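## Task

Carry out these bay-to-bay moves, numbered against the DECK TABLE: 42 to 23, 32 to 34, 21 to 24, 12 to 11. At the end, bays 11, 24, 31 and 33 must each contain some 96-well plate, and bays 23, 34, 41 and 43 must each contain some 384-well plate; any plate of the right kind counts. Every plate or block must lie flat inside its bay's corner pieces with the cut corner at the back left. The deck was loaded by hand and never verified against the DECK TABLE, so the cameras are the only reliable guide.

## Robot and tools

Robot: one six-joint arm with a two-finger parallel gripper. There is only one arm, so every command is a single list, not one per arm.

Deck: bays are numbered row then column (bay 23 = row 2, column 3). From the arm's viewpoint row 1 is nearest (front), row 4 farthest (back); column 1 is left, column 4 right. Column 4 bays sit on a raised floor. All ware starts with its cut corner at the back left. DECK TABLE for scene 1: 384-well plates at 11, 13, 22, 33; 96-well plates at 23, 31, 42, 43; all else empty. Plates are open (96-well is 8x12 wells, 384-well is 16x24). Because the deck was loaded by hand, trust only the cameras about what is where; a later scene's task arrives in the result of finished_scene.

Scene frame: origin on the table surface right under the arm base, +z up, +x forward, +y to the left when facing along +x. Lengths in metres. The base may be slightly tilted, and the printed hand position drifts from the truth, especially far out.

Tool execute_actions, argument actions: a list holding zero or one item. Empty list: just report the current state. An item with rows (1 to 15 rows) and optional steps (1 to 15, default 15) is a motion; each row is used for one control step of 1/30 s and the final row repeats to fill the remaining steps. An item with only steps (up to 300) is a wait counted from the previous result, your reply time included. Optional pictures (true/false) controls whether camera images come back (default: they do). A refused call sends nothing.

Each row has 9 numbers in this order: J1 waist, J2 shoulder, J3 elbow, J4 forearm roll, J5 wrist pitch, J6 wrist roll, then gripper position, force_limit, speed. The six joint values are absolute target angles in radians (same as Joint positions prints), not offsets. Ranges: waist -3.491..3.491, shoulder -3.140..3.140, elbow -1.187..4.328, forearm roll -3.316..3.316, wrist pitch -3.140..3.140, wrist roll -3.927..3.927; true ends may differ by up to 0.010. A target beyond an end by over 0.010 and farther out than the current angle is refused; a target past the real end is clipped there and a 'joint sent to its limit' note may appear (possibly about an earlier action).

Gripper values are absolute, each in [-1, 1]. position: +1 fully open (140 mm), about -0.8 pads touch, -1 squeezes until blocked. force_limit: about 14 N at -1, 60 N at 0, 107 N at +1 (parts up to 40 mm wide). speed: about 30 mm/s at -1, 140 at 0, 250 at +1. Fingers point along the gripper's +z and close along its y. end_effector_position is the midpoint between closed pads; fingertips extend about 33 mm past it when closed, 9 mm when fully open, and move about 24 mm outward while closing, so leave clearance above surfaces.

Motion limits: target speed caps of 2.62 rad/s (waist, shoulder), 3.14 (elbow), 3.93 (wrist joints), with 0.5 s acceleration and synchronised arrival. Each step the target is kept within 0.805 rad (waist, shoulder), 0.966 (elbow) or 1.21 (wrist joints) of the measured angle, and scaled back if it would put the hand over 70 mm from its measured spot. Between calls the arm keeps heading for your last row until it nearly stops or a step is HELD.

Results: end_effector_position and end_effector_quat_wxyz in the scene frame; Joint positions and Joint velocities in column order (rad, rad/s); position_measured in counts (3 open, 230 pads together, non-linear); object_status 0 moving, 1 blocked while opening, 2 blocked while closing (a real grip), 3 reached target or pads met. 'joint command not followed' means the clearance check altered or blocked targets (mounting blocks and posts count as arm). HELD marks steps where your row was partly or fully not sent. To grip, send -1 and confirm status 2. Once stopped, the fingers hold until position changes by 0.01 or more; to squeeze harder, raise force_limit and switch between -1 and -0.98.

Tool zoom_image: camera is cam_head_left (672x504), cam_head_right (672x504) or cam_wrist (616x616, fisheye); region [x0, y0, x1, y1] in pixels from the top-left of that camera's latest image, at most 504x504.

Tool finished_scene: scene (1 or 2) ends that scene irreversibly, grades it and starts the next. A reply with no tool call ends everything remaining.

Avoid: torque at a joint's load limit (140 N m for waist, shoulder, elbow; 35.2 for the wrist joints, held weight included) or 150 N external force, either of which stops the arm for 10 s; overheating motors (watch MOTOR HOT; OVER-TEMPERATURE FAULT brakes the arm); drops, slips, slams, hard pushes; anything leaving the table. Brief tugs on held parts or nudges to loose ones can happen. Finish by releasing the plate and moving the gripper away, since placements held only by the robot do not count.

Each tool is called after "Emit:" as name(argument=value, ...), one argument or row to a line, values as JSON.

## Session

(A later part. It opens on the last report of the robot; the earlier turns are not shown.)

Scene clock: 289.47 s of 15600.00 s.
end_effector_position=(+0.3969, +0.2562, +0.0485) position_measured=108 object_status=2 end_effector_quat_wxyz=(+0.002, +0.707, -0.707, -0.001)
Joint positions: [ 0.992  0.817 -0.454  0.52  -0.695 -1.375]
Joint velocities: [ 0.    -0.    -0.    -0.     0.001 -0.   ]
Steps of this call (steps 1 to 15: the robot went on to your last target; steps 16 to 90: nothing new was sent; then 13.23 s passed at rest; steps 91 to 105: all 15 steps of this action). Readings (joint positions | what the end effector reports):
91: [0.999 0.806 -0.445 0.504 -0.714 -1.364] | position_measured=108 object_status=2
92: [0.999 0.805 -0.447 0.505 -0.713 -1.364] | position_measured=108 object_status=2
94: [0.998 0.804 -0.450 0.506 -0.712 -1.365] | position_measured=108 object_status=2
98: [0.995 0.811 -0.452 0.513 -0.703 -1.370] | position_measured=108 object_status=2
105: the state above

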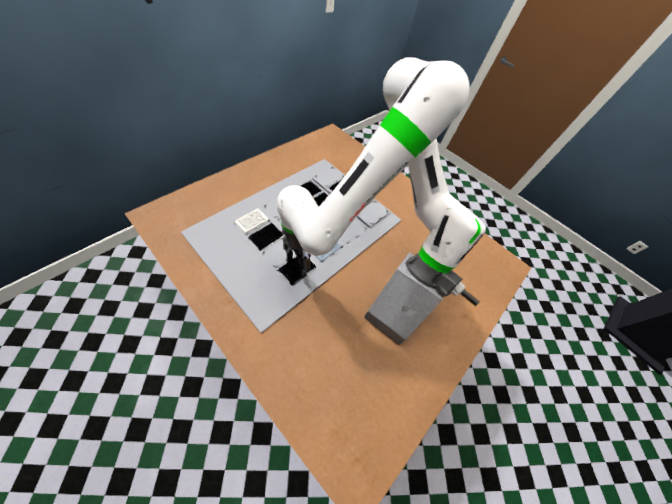

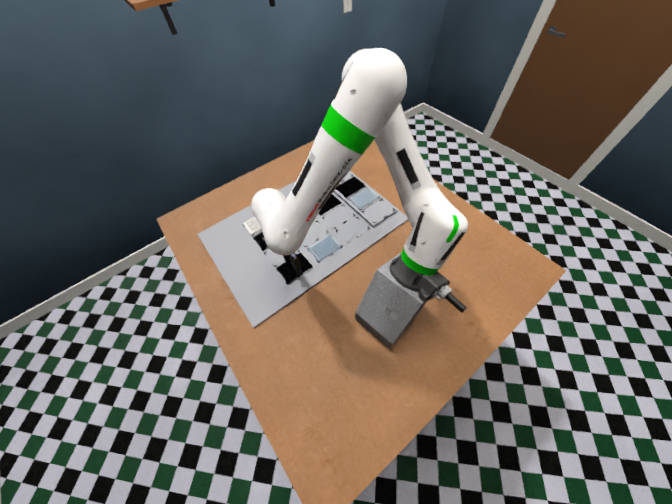

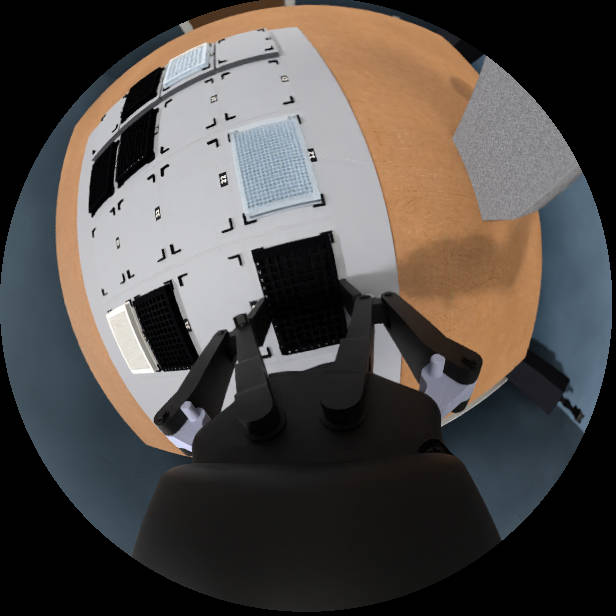

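Emit:
execute_actions(
  actions=[
    {"rows":[[0.9915,0.8187,-0.4559,0.5213,-0.6924,-1.3774,-1,-0.3,-0.5],[0.9915,0.8187,-0.4559,0.5213,-0.6924,-1.3774,-1,-0.3,-0.5],[0.9915,0.8187,-0.4559,0.5213,-0.6924,-1.3774,-1,-0.3,-0.5],[0.9915,0.8187,-0.4559,0.5213,-0.6924,-1.3774,-1,-0.3,-0.5],[0.9915,0.8187,-0.4559,0.5213,-0.6924,-1.3774,-1,-0.3,-0.5],[0.9915,0.8187,-0.4559,0.5213,-0.6924,-1.3774,0.3,-0.3,-0.5]],"steps":15},
  ],
  pictures=false,
)

Emit:
execute_actions(
  actions=[
    {"rows":[[1.0176,0.7669,-0.4385,0.4689,-0.7574,-1.3379,0.3,-0.3,-0.5]],"steps":12},
  ],
)

Emit:
zoom_image(
  camera="cam_wrist",
  region=[200,200,420,380],
)

Emit:
execute_actions(
  actions=[
    {"rows":[[0.7693,0.486,-0.725,0.6196,-0.707,-1.231,0.3,-0.3,-0.5]],"steps":15},
  ],
  pictures=false,
)

Emit:
execute_actions(
  actions=[
    {"steps":8},
  ],
  pictures=false,
)

Emit:
execute_actions(
  actions=[
    {"rows":[[0.7218,0.5476,-0.7519,0.718,-0.628,-1.299,0.3,-0.3,-0.5]],"steps":13},
  ],
)

Emit:
zoom_image(
  camera="cam_wrist",
  region=[200,200,420,380],
)

Scene clock: 304.30 s of 15600.00 s.
end_effector_position=(+0.3964, +0.2563, +0.0476) position_measured=91 object_status=0 end_effector_quat_wxyz=(+0.002, +0.707, -0.707, -0.001)
Joint positions: [ 0.992  0.819 -0.456  0.521 -0.692 -1.377]
Joint velocities: [-0.001 -0.001 -0.     0.001 -0.    -0.   ]
Steps of this call (steps 1 to 15: the robot went on to your last target; steps 16 to 90: nothing new was sent; then 11.33 s passed at rest; steps 91 to 105: all 15 steps of this action). Readings (joint positions | what the end effector reports):
91: [0.992 0.817 -0.454 0.520 -0.695 -1.375] | position_measured=108 object_status=2
92: [0.992 0.818 -0.455 0.520 -0.693 -1.377] | position_measured=108 object_status=2
94: [0.992 0.819 -0.456 0.521 -0.692 -1.377] | position_measured=108 object_status=2
98: [0.992 0.819 -0.456 0.521 -0.692 -1.377] | position_measured=101 object_status=0
105: the state above

Scene clock: 304.70 s of 15600.00 s.
end_effector_position=(+0.3965, +0.2562, +0.0774) position_measured=91 object_status=3 end_effector_quat_wxyz=(+0.001, +0.708, -0.707, -0.001)
Joint positions: [ 1.018  0.767 -0.439  0.469 -0.757 -1.338]
Joint velocities: [ 0.    -0.003 -0.    -0.    -0.001  0.001]
Steps of this call (steps 1 to 12: all 12 steps of this action). Readings (joint positions | what the end effector reports):
1: [0.992 0.819 -0.456 0.521 -0.692 -1.377] | position_measured=91 object_status=0
2: [0.993 0.816 -0.455 0.518 -0.696 -1.375] | position_measured=91 object_status=0
4: [1.005 0.792 -0.447 0.495 -0.726 -1.357] | position_measured=91 object_status=3
8: [1.017 0.767 -0.439 0.469 -0.757 -1.338] | position_measured=91 object_status=3
12: the state above

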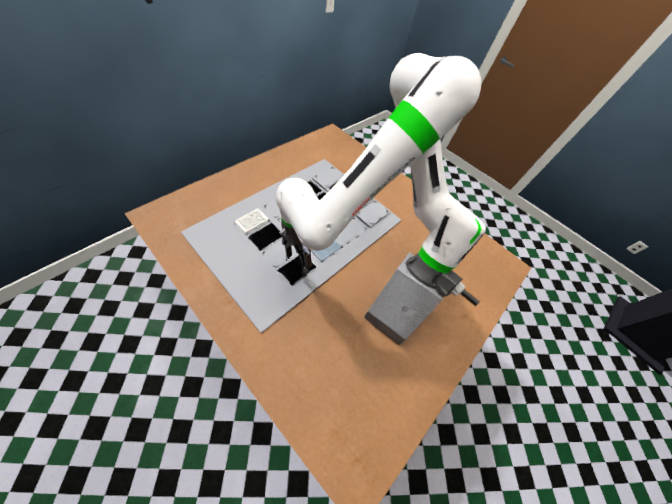

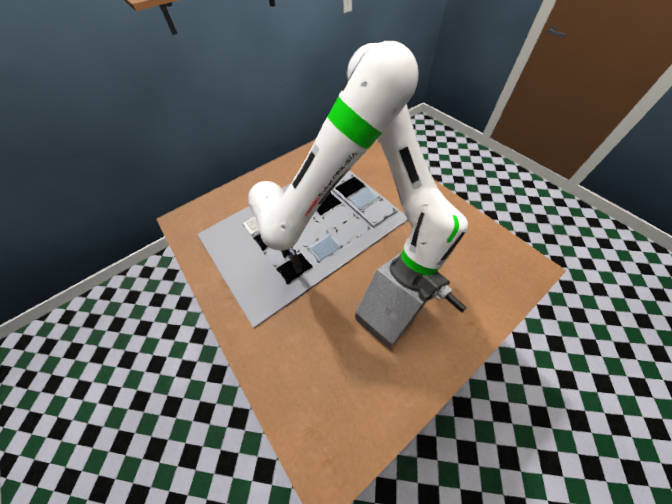

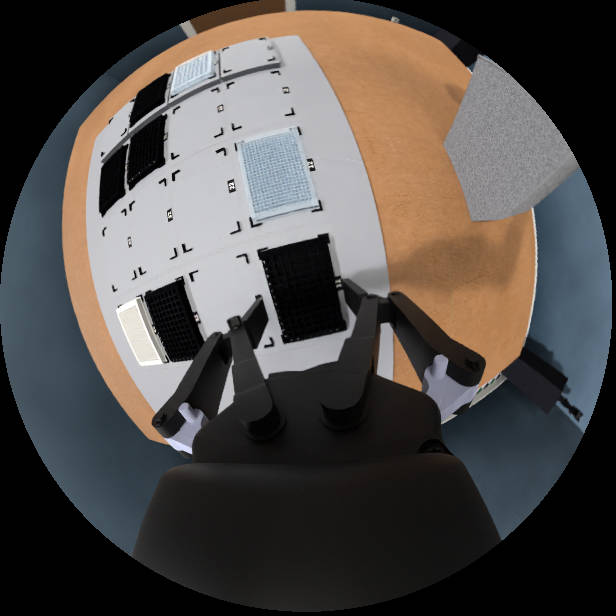

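Region (200, 200, 420, 380) of cam_wrist's 616x616 image, scaled by 2.291, with more detail than that image has; it fills the top 412 rows of this view, and the rest is white.

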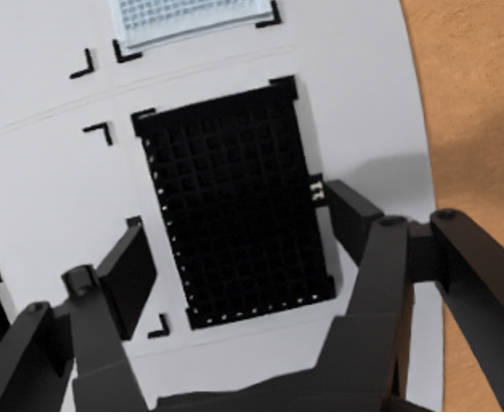

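Scene clock: 305.20 s of 15600.00 s.
end_effector_position=(+0.3996, +0.0942, +0.0780) position_measured=91 object_status=3 end_effector_quat_wxyz=(+0.002, +0.707, -0.707, -0.001)
Joint positions: [ 0.772  0.49  -0.721  0.618 -0.708 -1.232]
Joint velocities: [-0.152 -0.172 -0.175  0.093  0.032  0.066]
Steps of this call (steps 1 to 15: all 15 steps of this action). Readings (joint positions | what the end effector reports):
1: [1.017 0.767 -0.439 0.469 -0.757 -1.338] | position_measured=91 object_status=3
2: [1.015 0.763 -0.442 0.470 -0.757 -1.336] | position_measured=91 object_status=3
4: [0.994 0.740 -0.466 0.483 -0.753 -1.327] | position_measured=91 object_status=3
8: [0.905 0.639 -0.569 0.537 -0.735 -1.289] | position_measured=91 object_status=3
15: the state above

Scene clock: 305.47 s of 15600.00 s.
end_effector_position=(+0.3993, +0.0923, +0.0780) position_measured=91 object_status=3 end_effector_quat_wxyz=(+0.001, +0.707, -0.707, -0.001)
Joint positions: [ 0.769  0.486 -0.725  0.62  -0.707 -1.231]
Joint velocities: [ 0.    -0.003 -0.001 -0.     0.    -0.   ]
Steps of this call (steps 1 to 8: the robot went on to your last target). Readings (joint positions | what the end effector reports):
1: [0.770 0.487 -0.724 0.619 -0.707 -1.231] | position_measured=91 object_status=3
2: [0.769 0.486 -0.725 0.620 -0.707 -1.231] | position_measured=91 object_status=3
4: [0.769 0.486 -0.725 0.620 -0.707 -1.231] | position_measured=91 object_status=3
8: the state above

Scene clock: 305.90 s of 15600.00 s.
end_effector_position=(+0.3983, +0.0924, +0.0469) position_measured=91 object_status=3 end_effector_quat_wxyz=(+0.002, +0.707, -0.707, -0.002)
Joint positions: [ 0.722  0.548 -0.752  0.718 -0.628 -1.299]
Joint velocities: [ 0.001  0.001 -0.     0.     0.001 -0.   ]
Steps of this call (steps 1 to 13: all 13 steps of this action). Readings (joint positions | what the end effector reports):
1: [0.769 0.486 -0.725 0.620 -0.707 -1.231] | position_measured=91 object_status=3
2: [0.767 0.489 -0.726 0.625 -0.703 -1.234] | position_measured=91 object_status=3
4: [0.750 0.511 -0.736 0.661 -0.674 -1.259] | position_measured=91 object_status=3
8: [0.722 0.547 -0.752 0.717 -0.629 -1.299] | position_measured=91 object_status=3
13: the state above

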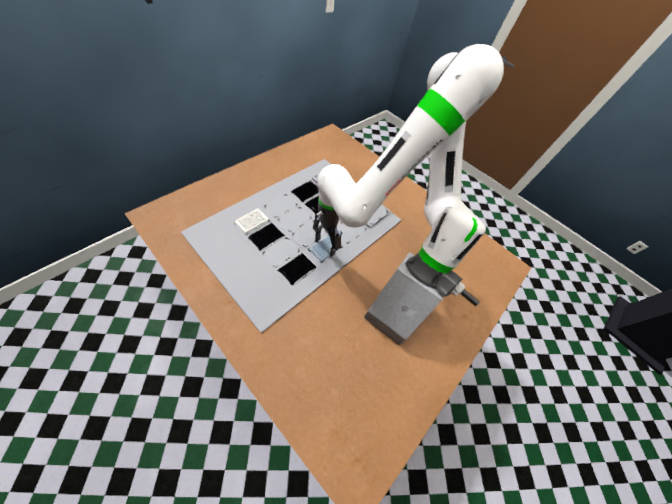

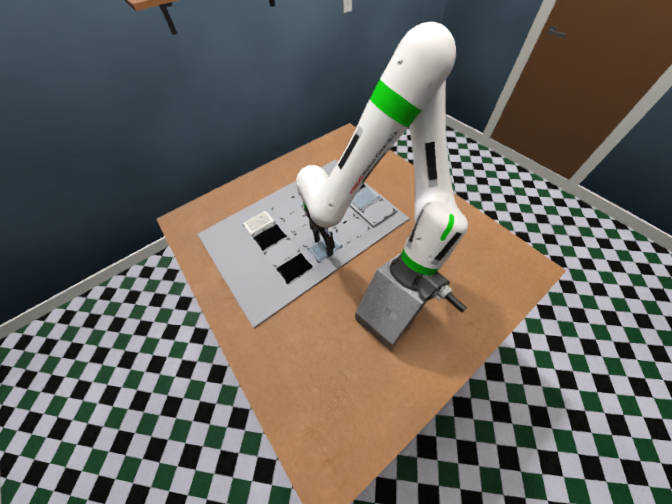

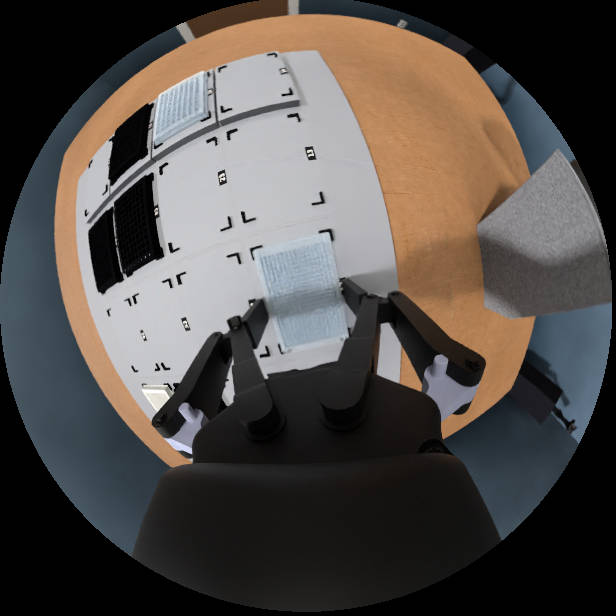

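Region (200, 200, 420, 380) of cam_wrist's 616x616 image, scaled by 2.291, with more detail than that image has; it fills the top 412 rows of this view, and the rest is white.

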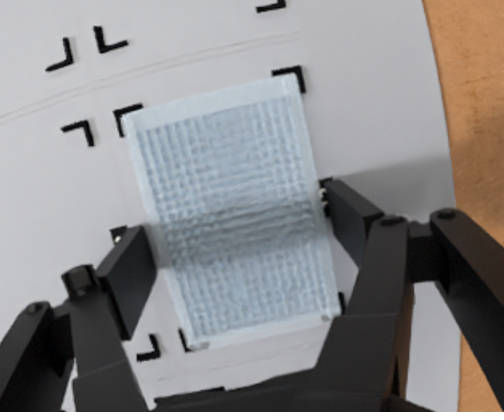

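Emit:
execute_actions(
  actions=[
    {"rows":[[0.7218,0.5476,-0.7519,0.718,-0.628,-1.299,-1,-0.3,-0.5]],"steps":15},
  ],
  pictures=false,
)

Emit:
execute_actions(
  actions=[
    {"rows":[[0.7693,0.486,-0.725,0.6196,-0.707,-1.231,-1,-0.3,-0.5]],"steps":11},
  ],
  pictures=false,
)

Emit:
execute_actions(
  actions=[
    {"rows":[[0.3558,0.4293,-0.531,0.6612,-0.791,-0.7871,-1,-0.3,-0.5]],"steps":15},
  ],
  pictures=false,
)

Emit:
execute_actions(
  actions=[
    {"steps":10},
  ],
  pictures=false,
)

Emit:
execute_actions(
  actions=[
    {"rows":[[0.3302,0.4651,-0.542,0.7032,-0.7461,-0.815,-1,-0.3,-0.5]],"steps":12},
  ],
)

Emit:
zoom_image(
  camera="cam_wrist",
  region=[200,200,420,380],
)

Scene clock: 316.60 s of 15600.00 s.
end_effector_position=(+0.3983, +0.0923, +0.0469) position_measured=108 object_status=2 end_effector_quat_wxyz=(+0.002, +0.707, -0.707, -0.002)
Joint positions: [ 0.722  0.548 -0.752  0.718 -0.628 -1.299]
Joint velocities: [ 0.     0.001 -0.     0.    -0.002  0.001]
Steps of this call (steps 1 to 15: the robot went on to your last target; steps 16 to 90: nothing new was sent; then 7.20 s passed at rest; steps 91 to 105: all 15 steps of this action). Readings (joint positions | what the end effector reports):
91: [0.722 0.548 -0.752 0.718 -0.628 -1.299] | position_measured=91 object_status=0
92: [0.722 0.548 -0.752 0.718 -0.628 -1.299] | position_measured=93 object_status=0
94: [0.722 0.548 -0.752 0.718 -0.628 -1.299] | position_measured=102 object_status=0
98: [0.722 0.548 -0.752 0.718 -0.628 -1.299] | position_measured=108 object_status=0
105: the state above

Scene clock: 316.97 s of 15600.00 s.
end_effector_position=(+0.3992, +0.0922, +0.0779) position_measured=109 object_status=2 end_effector_quat_wxyz=(+0.002, +0.707, -0.707, -0.001)
Joint positions: [ 0.769  0.486 -0.725  0.62  -0.707 -1.231]
Joint velocities: [ 0.    -0.002 -0.    -0.    -0.     0.001]
Steps of this call (steps 1 to 11: all 11 steps of this action). Readings (joint positions | what the end effector reports):
1: [0.722 0.547 -0.752 0.718 -0.628 -1.299] | position_measured=108 object_status=2
2: [0.724 0.545 -0.751 0.713 -0.632 -1.296] | position_measured=108 object_status=2
4: [0.741 0.522 -0.741 0.677 -0.661 -1.271] | position_measured=109 object_status=2
8: [0.769 0.486 -0.725 0.620 -0.706 -1.231] | position_measured=109 object_status=2
11: the state above

Scene clock: 317.47 s of 15600.00 s.
end_effector_position=(+0.4939, -0.0399, +0.0782) position_measured=109 object_status=2 end_effector_quat_wxyz=(-0.001, +0.707, -0.707, -0.003)
Joint positions: [ 0.424  0.439 -0.563  0.654 -0.777 -0.861]
Joint velocities: [-0.804 -0.112  0.378  0.081 -0.159  0.854]
Steps of this call (steps 1 to 15: all 15 steps of this action). Readings (joint positions | what the end effector reports):
1: [0.769 0.486 -0.725 0.620 -0.707 -1.231] | position_measured=109 object_status=2
2: [0.766 0.486 -0.723 0.620 -0.708 -1.227] | position_measured=109 object_status=2
4: [0.742 0.482 -0.712 0.622 -0.713 -1.201] | position_measured=109 object_status=2
8: [0.632 0.467 -0.660 0.633 -0.735 -1.083] | position_measured=109 object_status=2
15: the state above

Scene clock: 317.80 s of 15600.00 s.
end_effector_position=(+0.5069, -0.0751, +0.0776) position_measured=109 object_status=2 end_effector_quat_wxyz=(+0.002, +0.707, -0.707, -0.001)
Joint positions: [ 0.356  0.429 -0.531  0.661 -0.791 -0.787]
Joint velocities: [-0.002 -0.002 -0.     0.    -0.    -0.   ]
Steps of this call (steps 1 to 10: the robot went on to your last target). Readings (joint positions | what the end effector reports):
1: [0.400 0.435 -0.551 0.657 -0.782 -0.834] | position_measured=109 object_status=2
2: [0.380 0.433 -0.542 0.659 -0.786 -0.813] | position_measured=109 object_status=2
4: [0.358 0.430 -0.532 0.661 -0.790 -0.790] | position_measured=109 object_status=2
8: [0.356 0.429 -0.531 0.661 -0.791 -0.787] | position_measured=109 object_status=2
10: the state above

Scene clock: 318.20 s of 15600.00 s.
end_effector_position=(+0.5077, -0.0754, +0.0573) position_measured=109 object_status=2 end_effector_quat_wxyz=(+0.002, +0.707, -0.707, -0.000)
Joint positions: [ 0.33   0.465 -0.542  0.703 -0.746 -0.815]
Joint velocities: [-0.001 -0.001 -0.001  0.     0.002 -0.   ]
Steps of this call (steps 1 to 12: all 12 steps of this action). Readings (joint positions | what the end effector reports):
1: [0.356 0.429 -0.531 0.661 -0.791 -0.787] | position_measured=109 object_status=2
2: [0.353 0.432 -0.532 0.666 -0.787 -0.789] | position_measured=109 object_status=2
4: [0.338 0.454 -0.538 0.690 -0.760 -0.806] | position_measured=109 object_status=2
8: [0.330 0.465 -0.542 0.703 -0.746 -0.815] | position_measured=109 object_status=2
12: the state above

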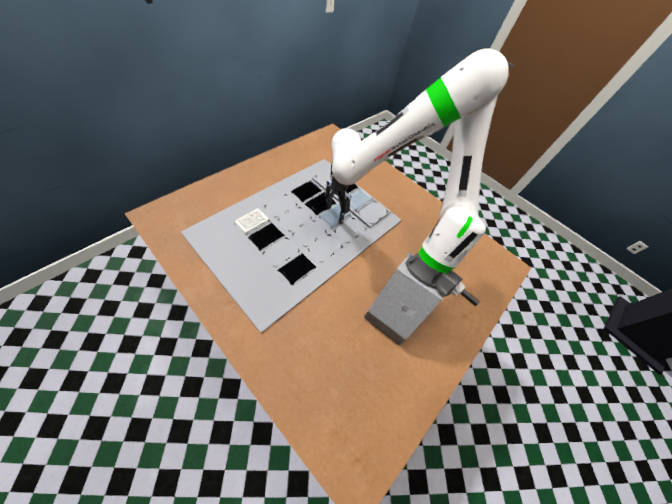

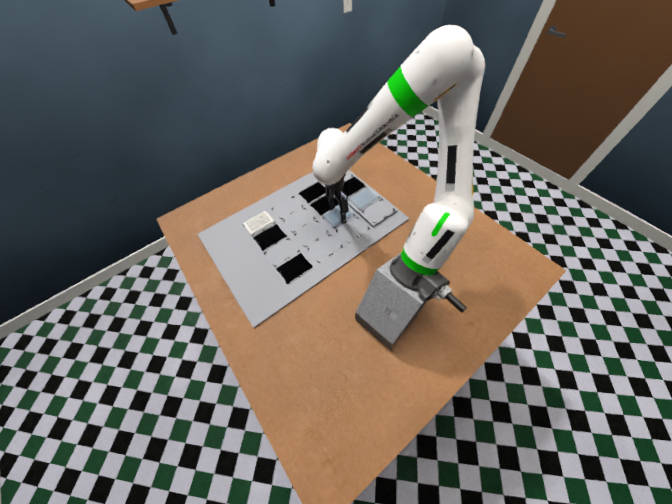

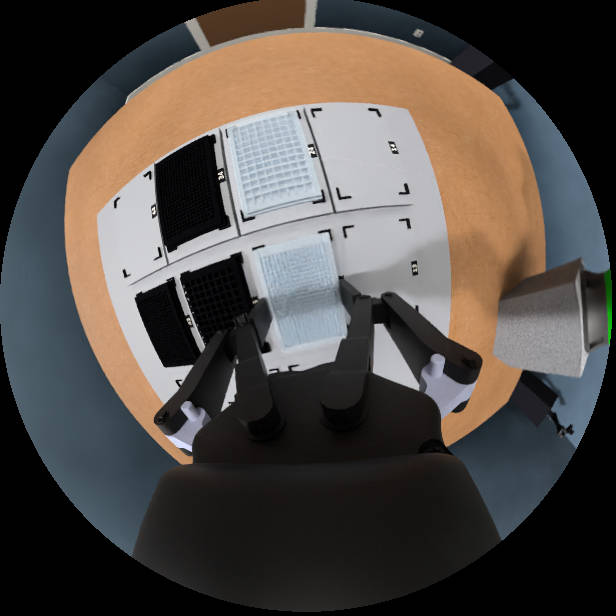

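Region (200, 200, 420, 380) of cam_wrist's 616x616 image, scaled by 2.291, with more detail than that image has; it fills the top 412 rows of this view, and the rest is white.

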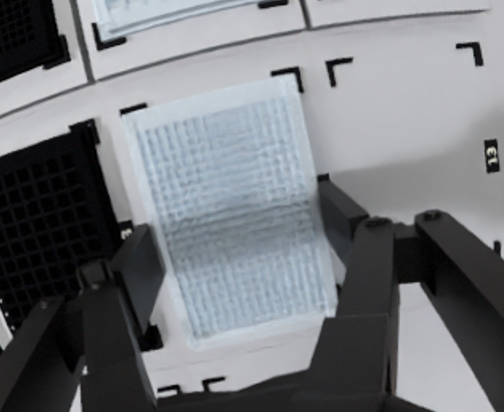

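Emit:
execute_actions(
  actions=[
    {"rows":[[0.327,0.4695,-0.5434,0.7084,-0.7406,-0.8184,-1,-0.3,-0.5],[0.327,0.4695,-0.5434,0.7084,-0.7406,-0.8184,-1,-0.3,-0.5],[0.327,0.4695,-0.5434,0.7084,-0.7406,-0.8184,-1,-0.3,-0.5],[0.3239,0.4739,-0.5447,0.7135,-0.7351,-0.8219,-1,-0.3,-0.5],[0.3239,0.4739,-0.5447,0.7135,-0.7351,-0.8219,-1,-0.3,-0.5],[0.3239,0.4739,-0.5447,0.7135,-0.7351,-0.8219,-1,-0.3,-0.5],[0.3207,0.4783,-0.5461,0.7187,-0.7296,-0.8253,-1,-0.3,-0.5],[0.3207,0.4783,-0.5461,0.7187,-0.7296,-0.8253,-1,-0.3,-0.5],[0.3207,0.4783,-0.5461,0.7187,-0.7296,-0.8253,-1,-0.3,-0.5],[0.3207,0.4783,-0.5461,0.7187,-0.7296,-0.8253,-1,-0.3,-0.5],[0.3207,0.4783,-0.5461,0.7187,-0.7296,-0.8253,0.3,-0.3,-0.5]],"steps":15},
  ],
  pictures=false,
)

Emit:
execute_actions(
  actions=[
    {"rows":[[0.3207,0.4783,-0.5461,0.7187,-0.7296,-0.8253,0.3,-0.3,-0.5],[0.3207,0.4783,-0.5461,0.7187,-0.7296,-0.8253,0.3,-0.3,-0.5],[0.3207,0.4783,-0.5461,0.7187,-0.7296,-0.8253,0.3,-0.3,-0.5],[0.3207,0.4783,-0.5461,0.7187,-0.7296,-0.8253,0.3,-0.3,-0.5],[0.3775,0.3989,-0.5217,0.6256,-0.829,-0.7634,0.3,-0.3,-0.5]],"steps":15},
  ],
)

Emit:
zoom_image(
  camera="cam_wrist",
  region=[120,100,440,400],
)

Emit:
zoom_image(
  camera="cam_head_left",
  region=[200,160,400,310],
)

Scene clock: 338.30 s of 15600.00 s.
end_effector_position=(+0.5074, -0.0752, +0.0496) position_measured=93 object_status=0 end_effector_quat_wxyz=(+0.002, +0.707, -0.707, -0.001)
Joint positions: [ 0.321  0.478 -0.546  0.719 -0.73  -0.825]
Joint velocities: [ 0.001  0.    -0.     0.     0.002 -0.   ]
Steps of this call (steps 1 to 15: the robot went on to your last target; steps 16 to 90: nothing new was sent; then 16.60 s passed at rest; steps 91 to 105: all 15 steps of this action). Readings (joint positions | what the end effector reports):
91: [0.330 0.465 -0.542 0.703 -0.746 -0.815] | position_measured=109 object_status=2
92: [0.329 0.468 -0.543 0.706 -0.743 -0.817] | position_measured=109 object_status=2
94: [0.327 0.470 -0.543 0.708 -0.740 -0.819] | position_measured=109 object_status=2
98: [0.322 0.476 -0.545 0.717 -0.732 -0.824] | position_measured=109 object_status=2
105: the state above

Scene clock: 338.80 s of 15600.00 s.
end_effector_position=(+0.5052, -0.0740, +0.0947) position_measured=91 object_status=3 end_effector_quat_wxyz=(+0.001, +0.707, -0.707, -0.003)
Joint positions: [ 0.377  0.399 -0.522  0.626 -0.829 -0.763]
Joint velocities: [ 0.001 -0.001  0.001 -0.002 -0.003  0.   ]
Steps of this call (steps 1 to 15: all 15 steps of this action). Readings (joint positions | what the end effector reports):
1: [0.321 0.478 -0.546 0.719 -0.730 -0.825] | position_measured=91 object_status=0
2: [0.321 0.478 -0.546 0.719 -0.730 -0.825] | position_measured=91 object_status=0
4: [0.321 0.478 -0.546 0.719 -0.730 -0.825] | position_measured=91 object_status=0
8: [0.340 0.451 -0.538 0.687 -0.764 -0.804] | position_measured=91 object_status=0
15: the state above

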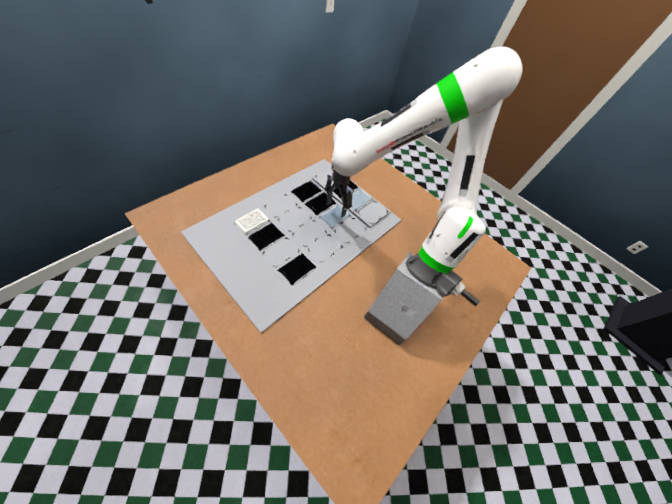

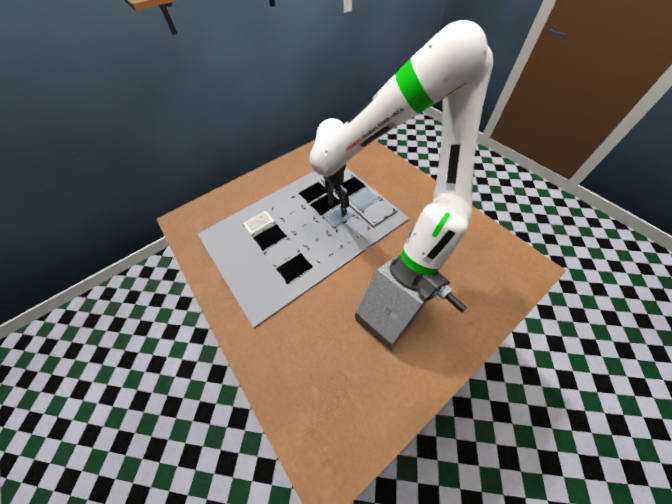

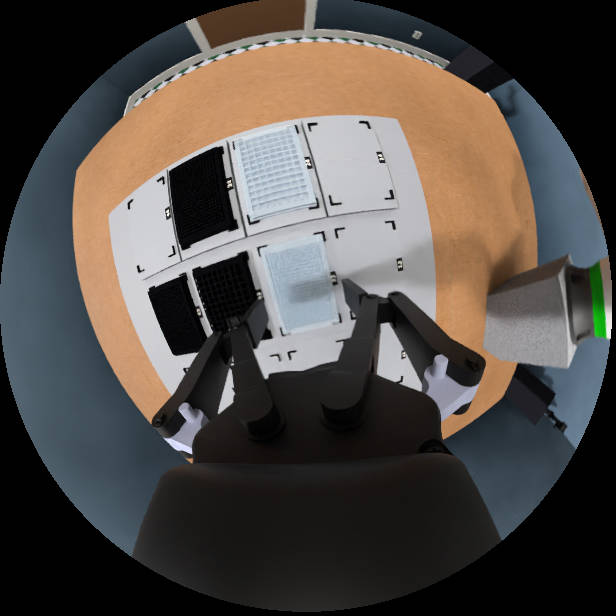

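Region (120, 100, 440, 400) of cam_wrist's 616x616 image, scaled by 1.575, with more detail than that image has; it fills the top 472 rows of this view, and the rest is white.

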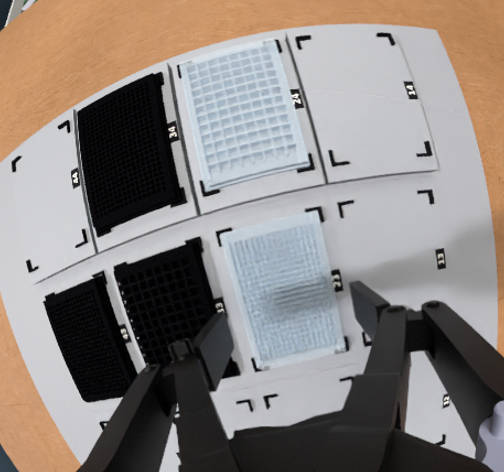

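Region (200, 160, 400, 310) of cam_head_left's 672x504 image, scaled by 2.520, with more detail than that image has; it fills the top 378 rows of this view, and the rest is white.

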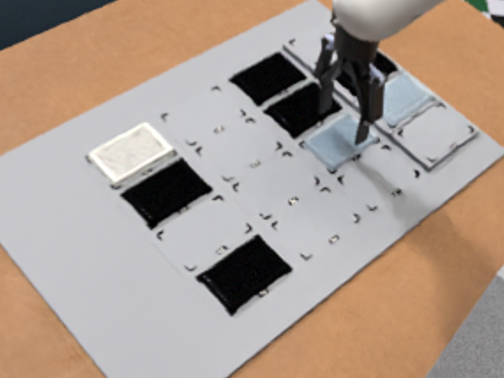

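Emit:
finished_scene(
  scene=2,
)

The scene is finished: the task was done.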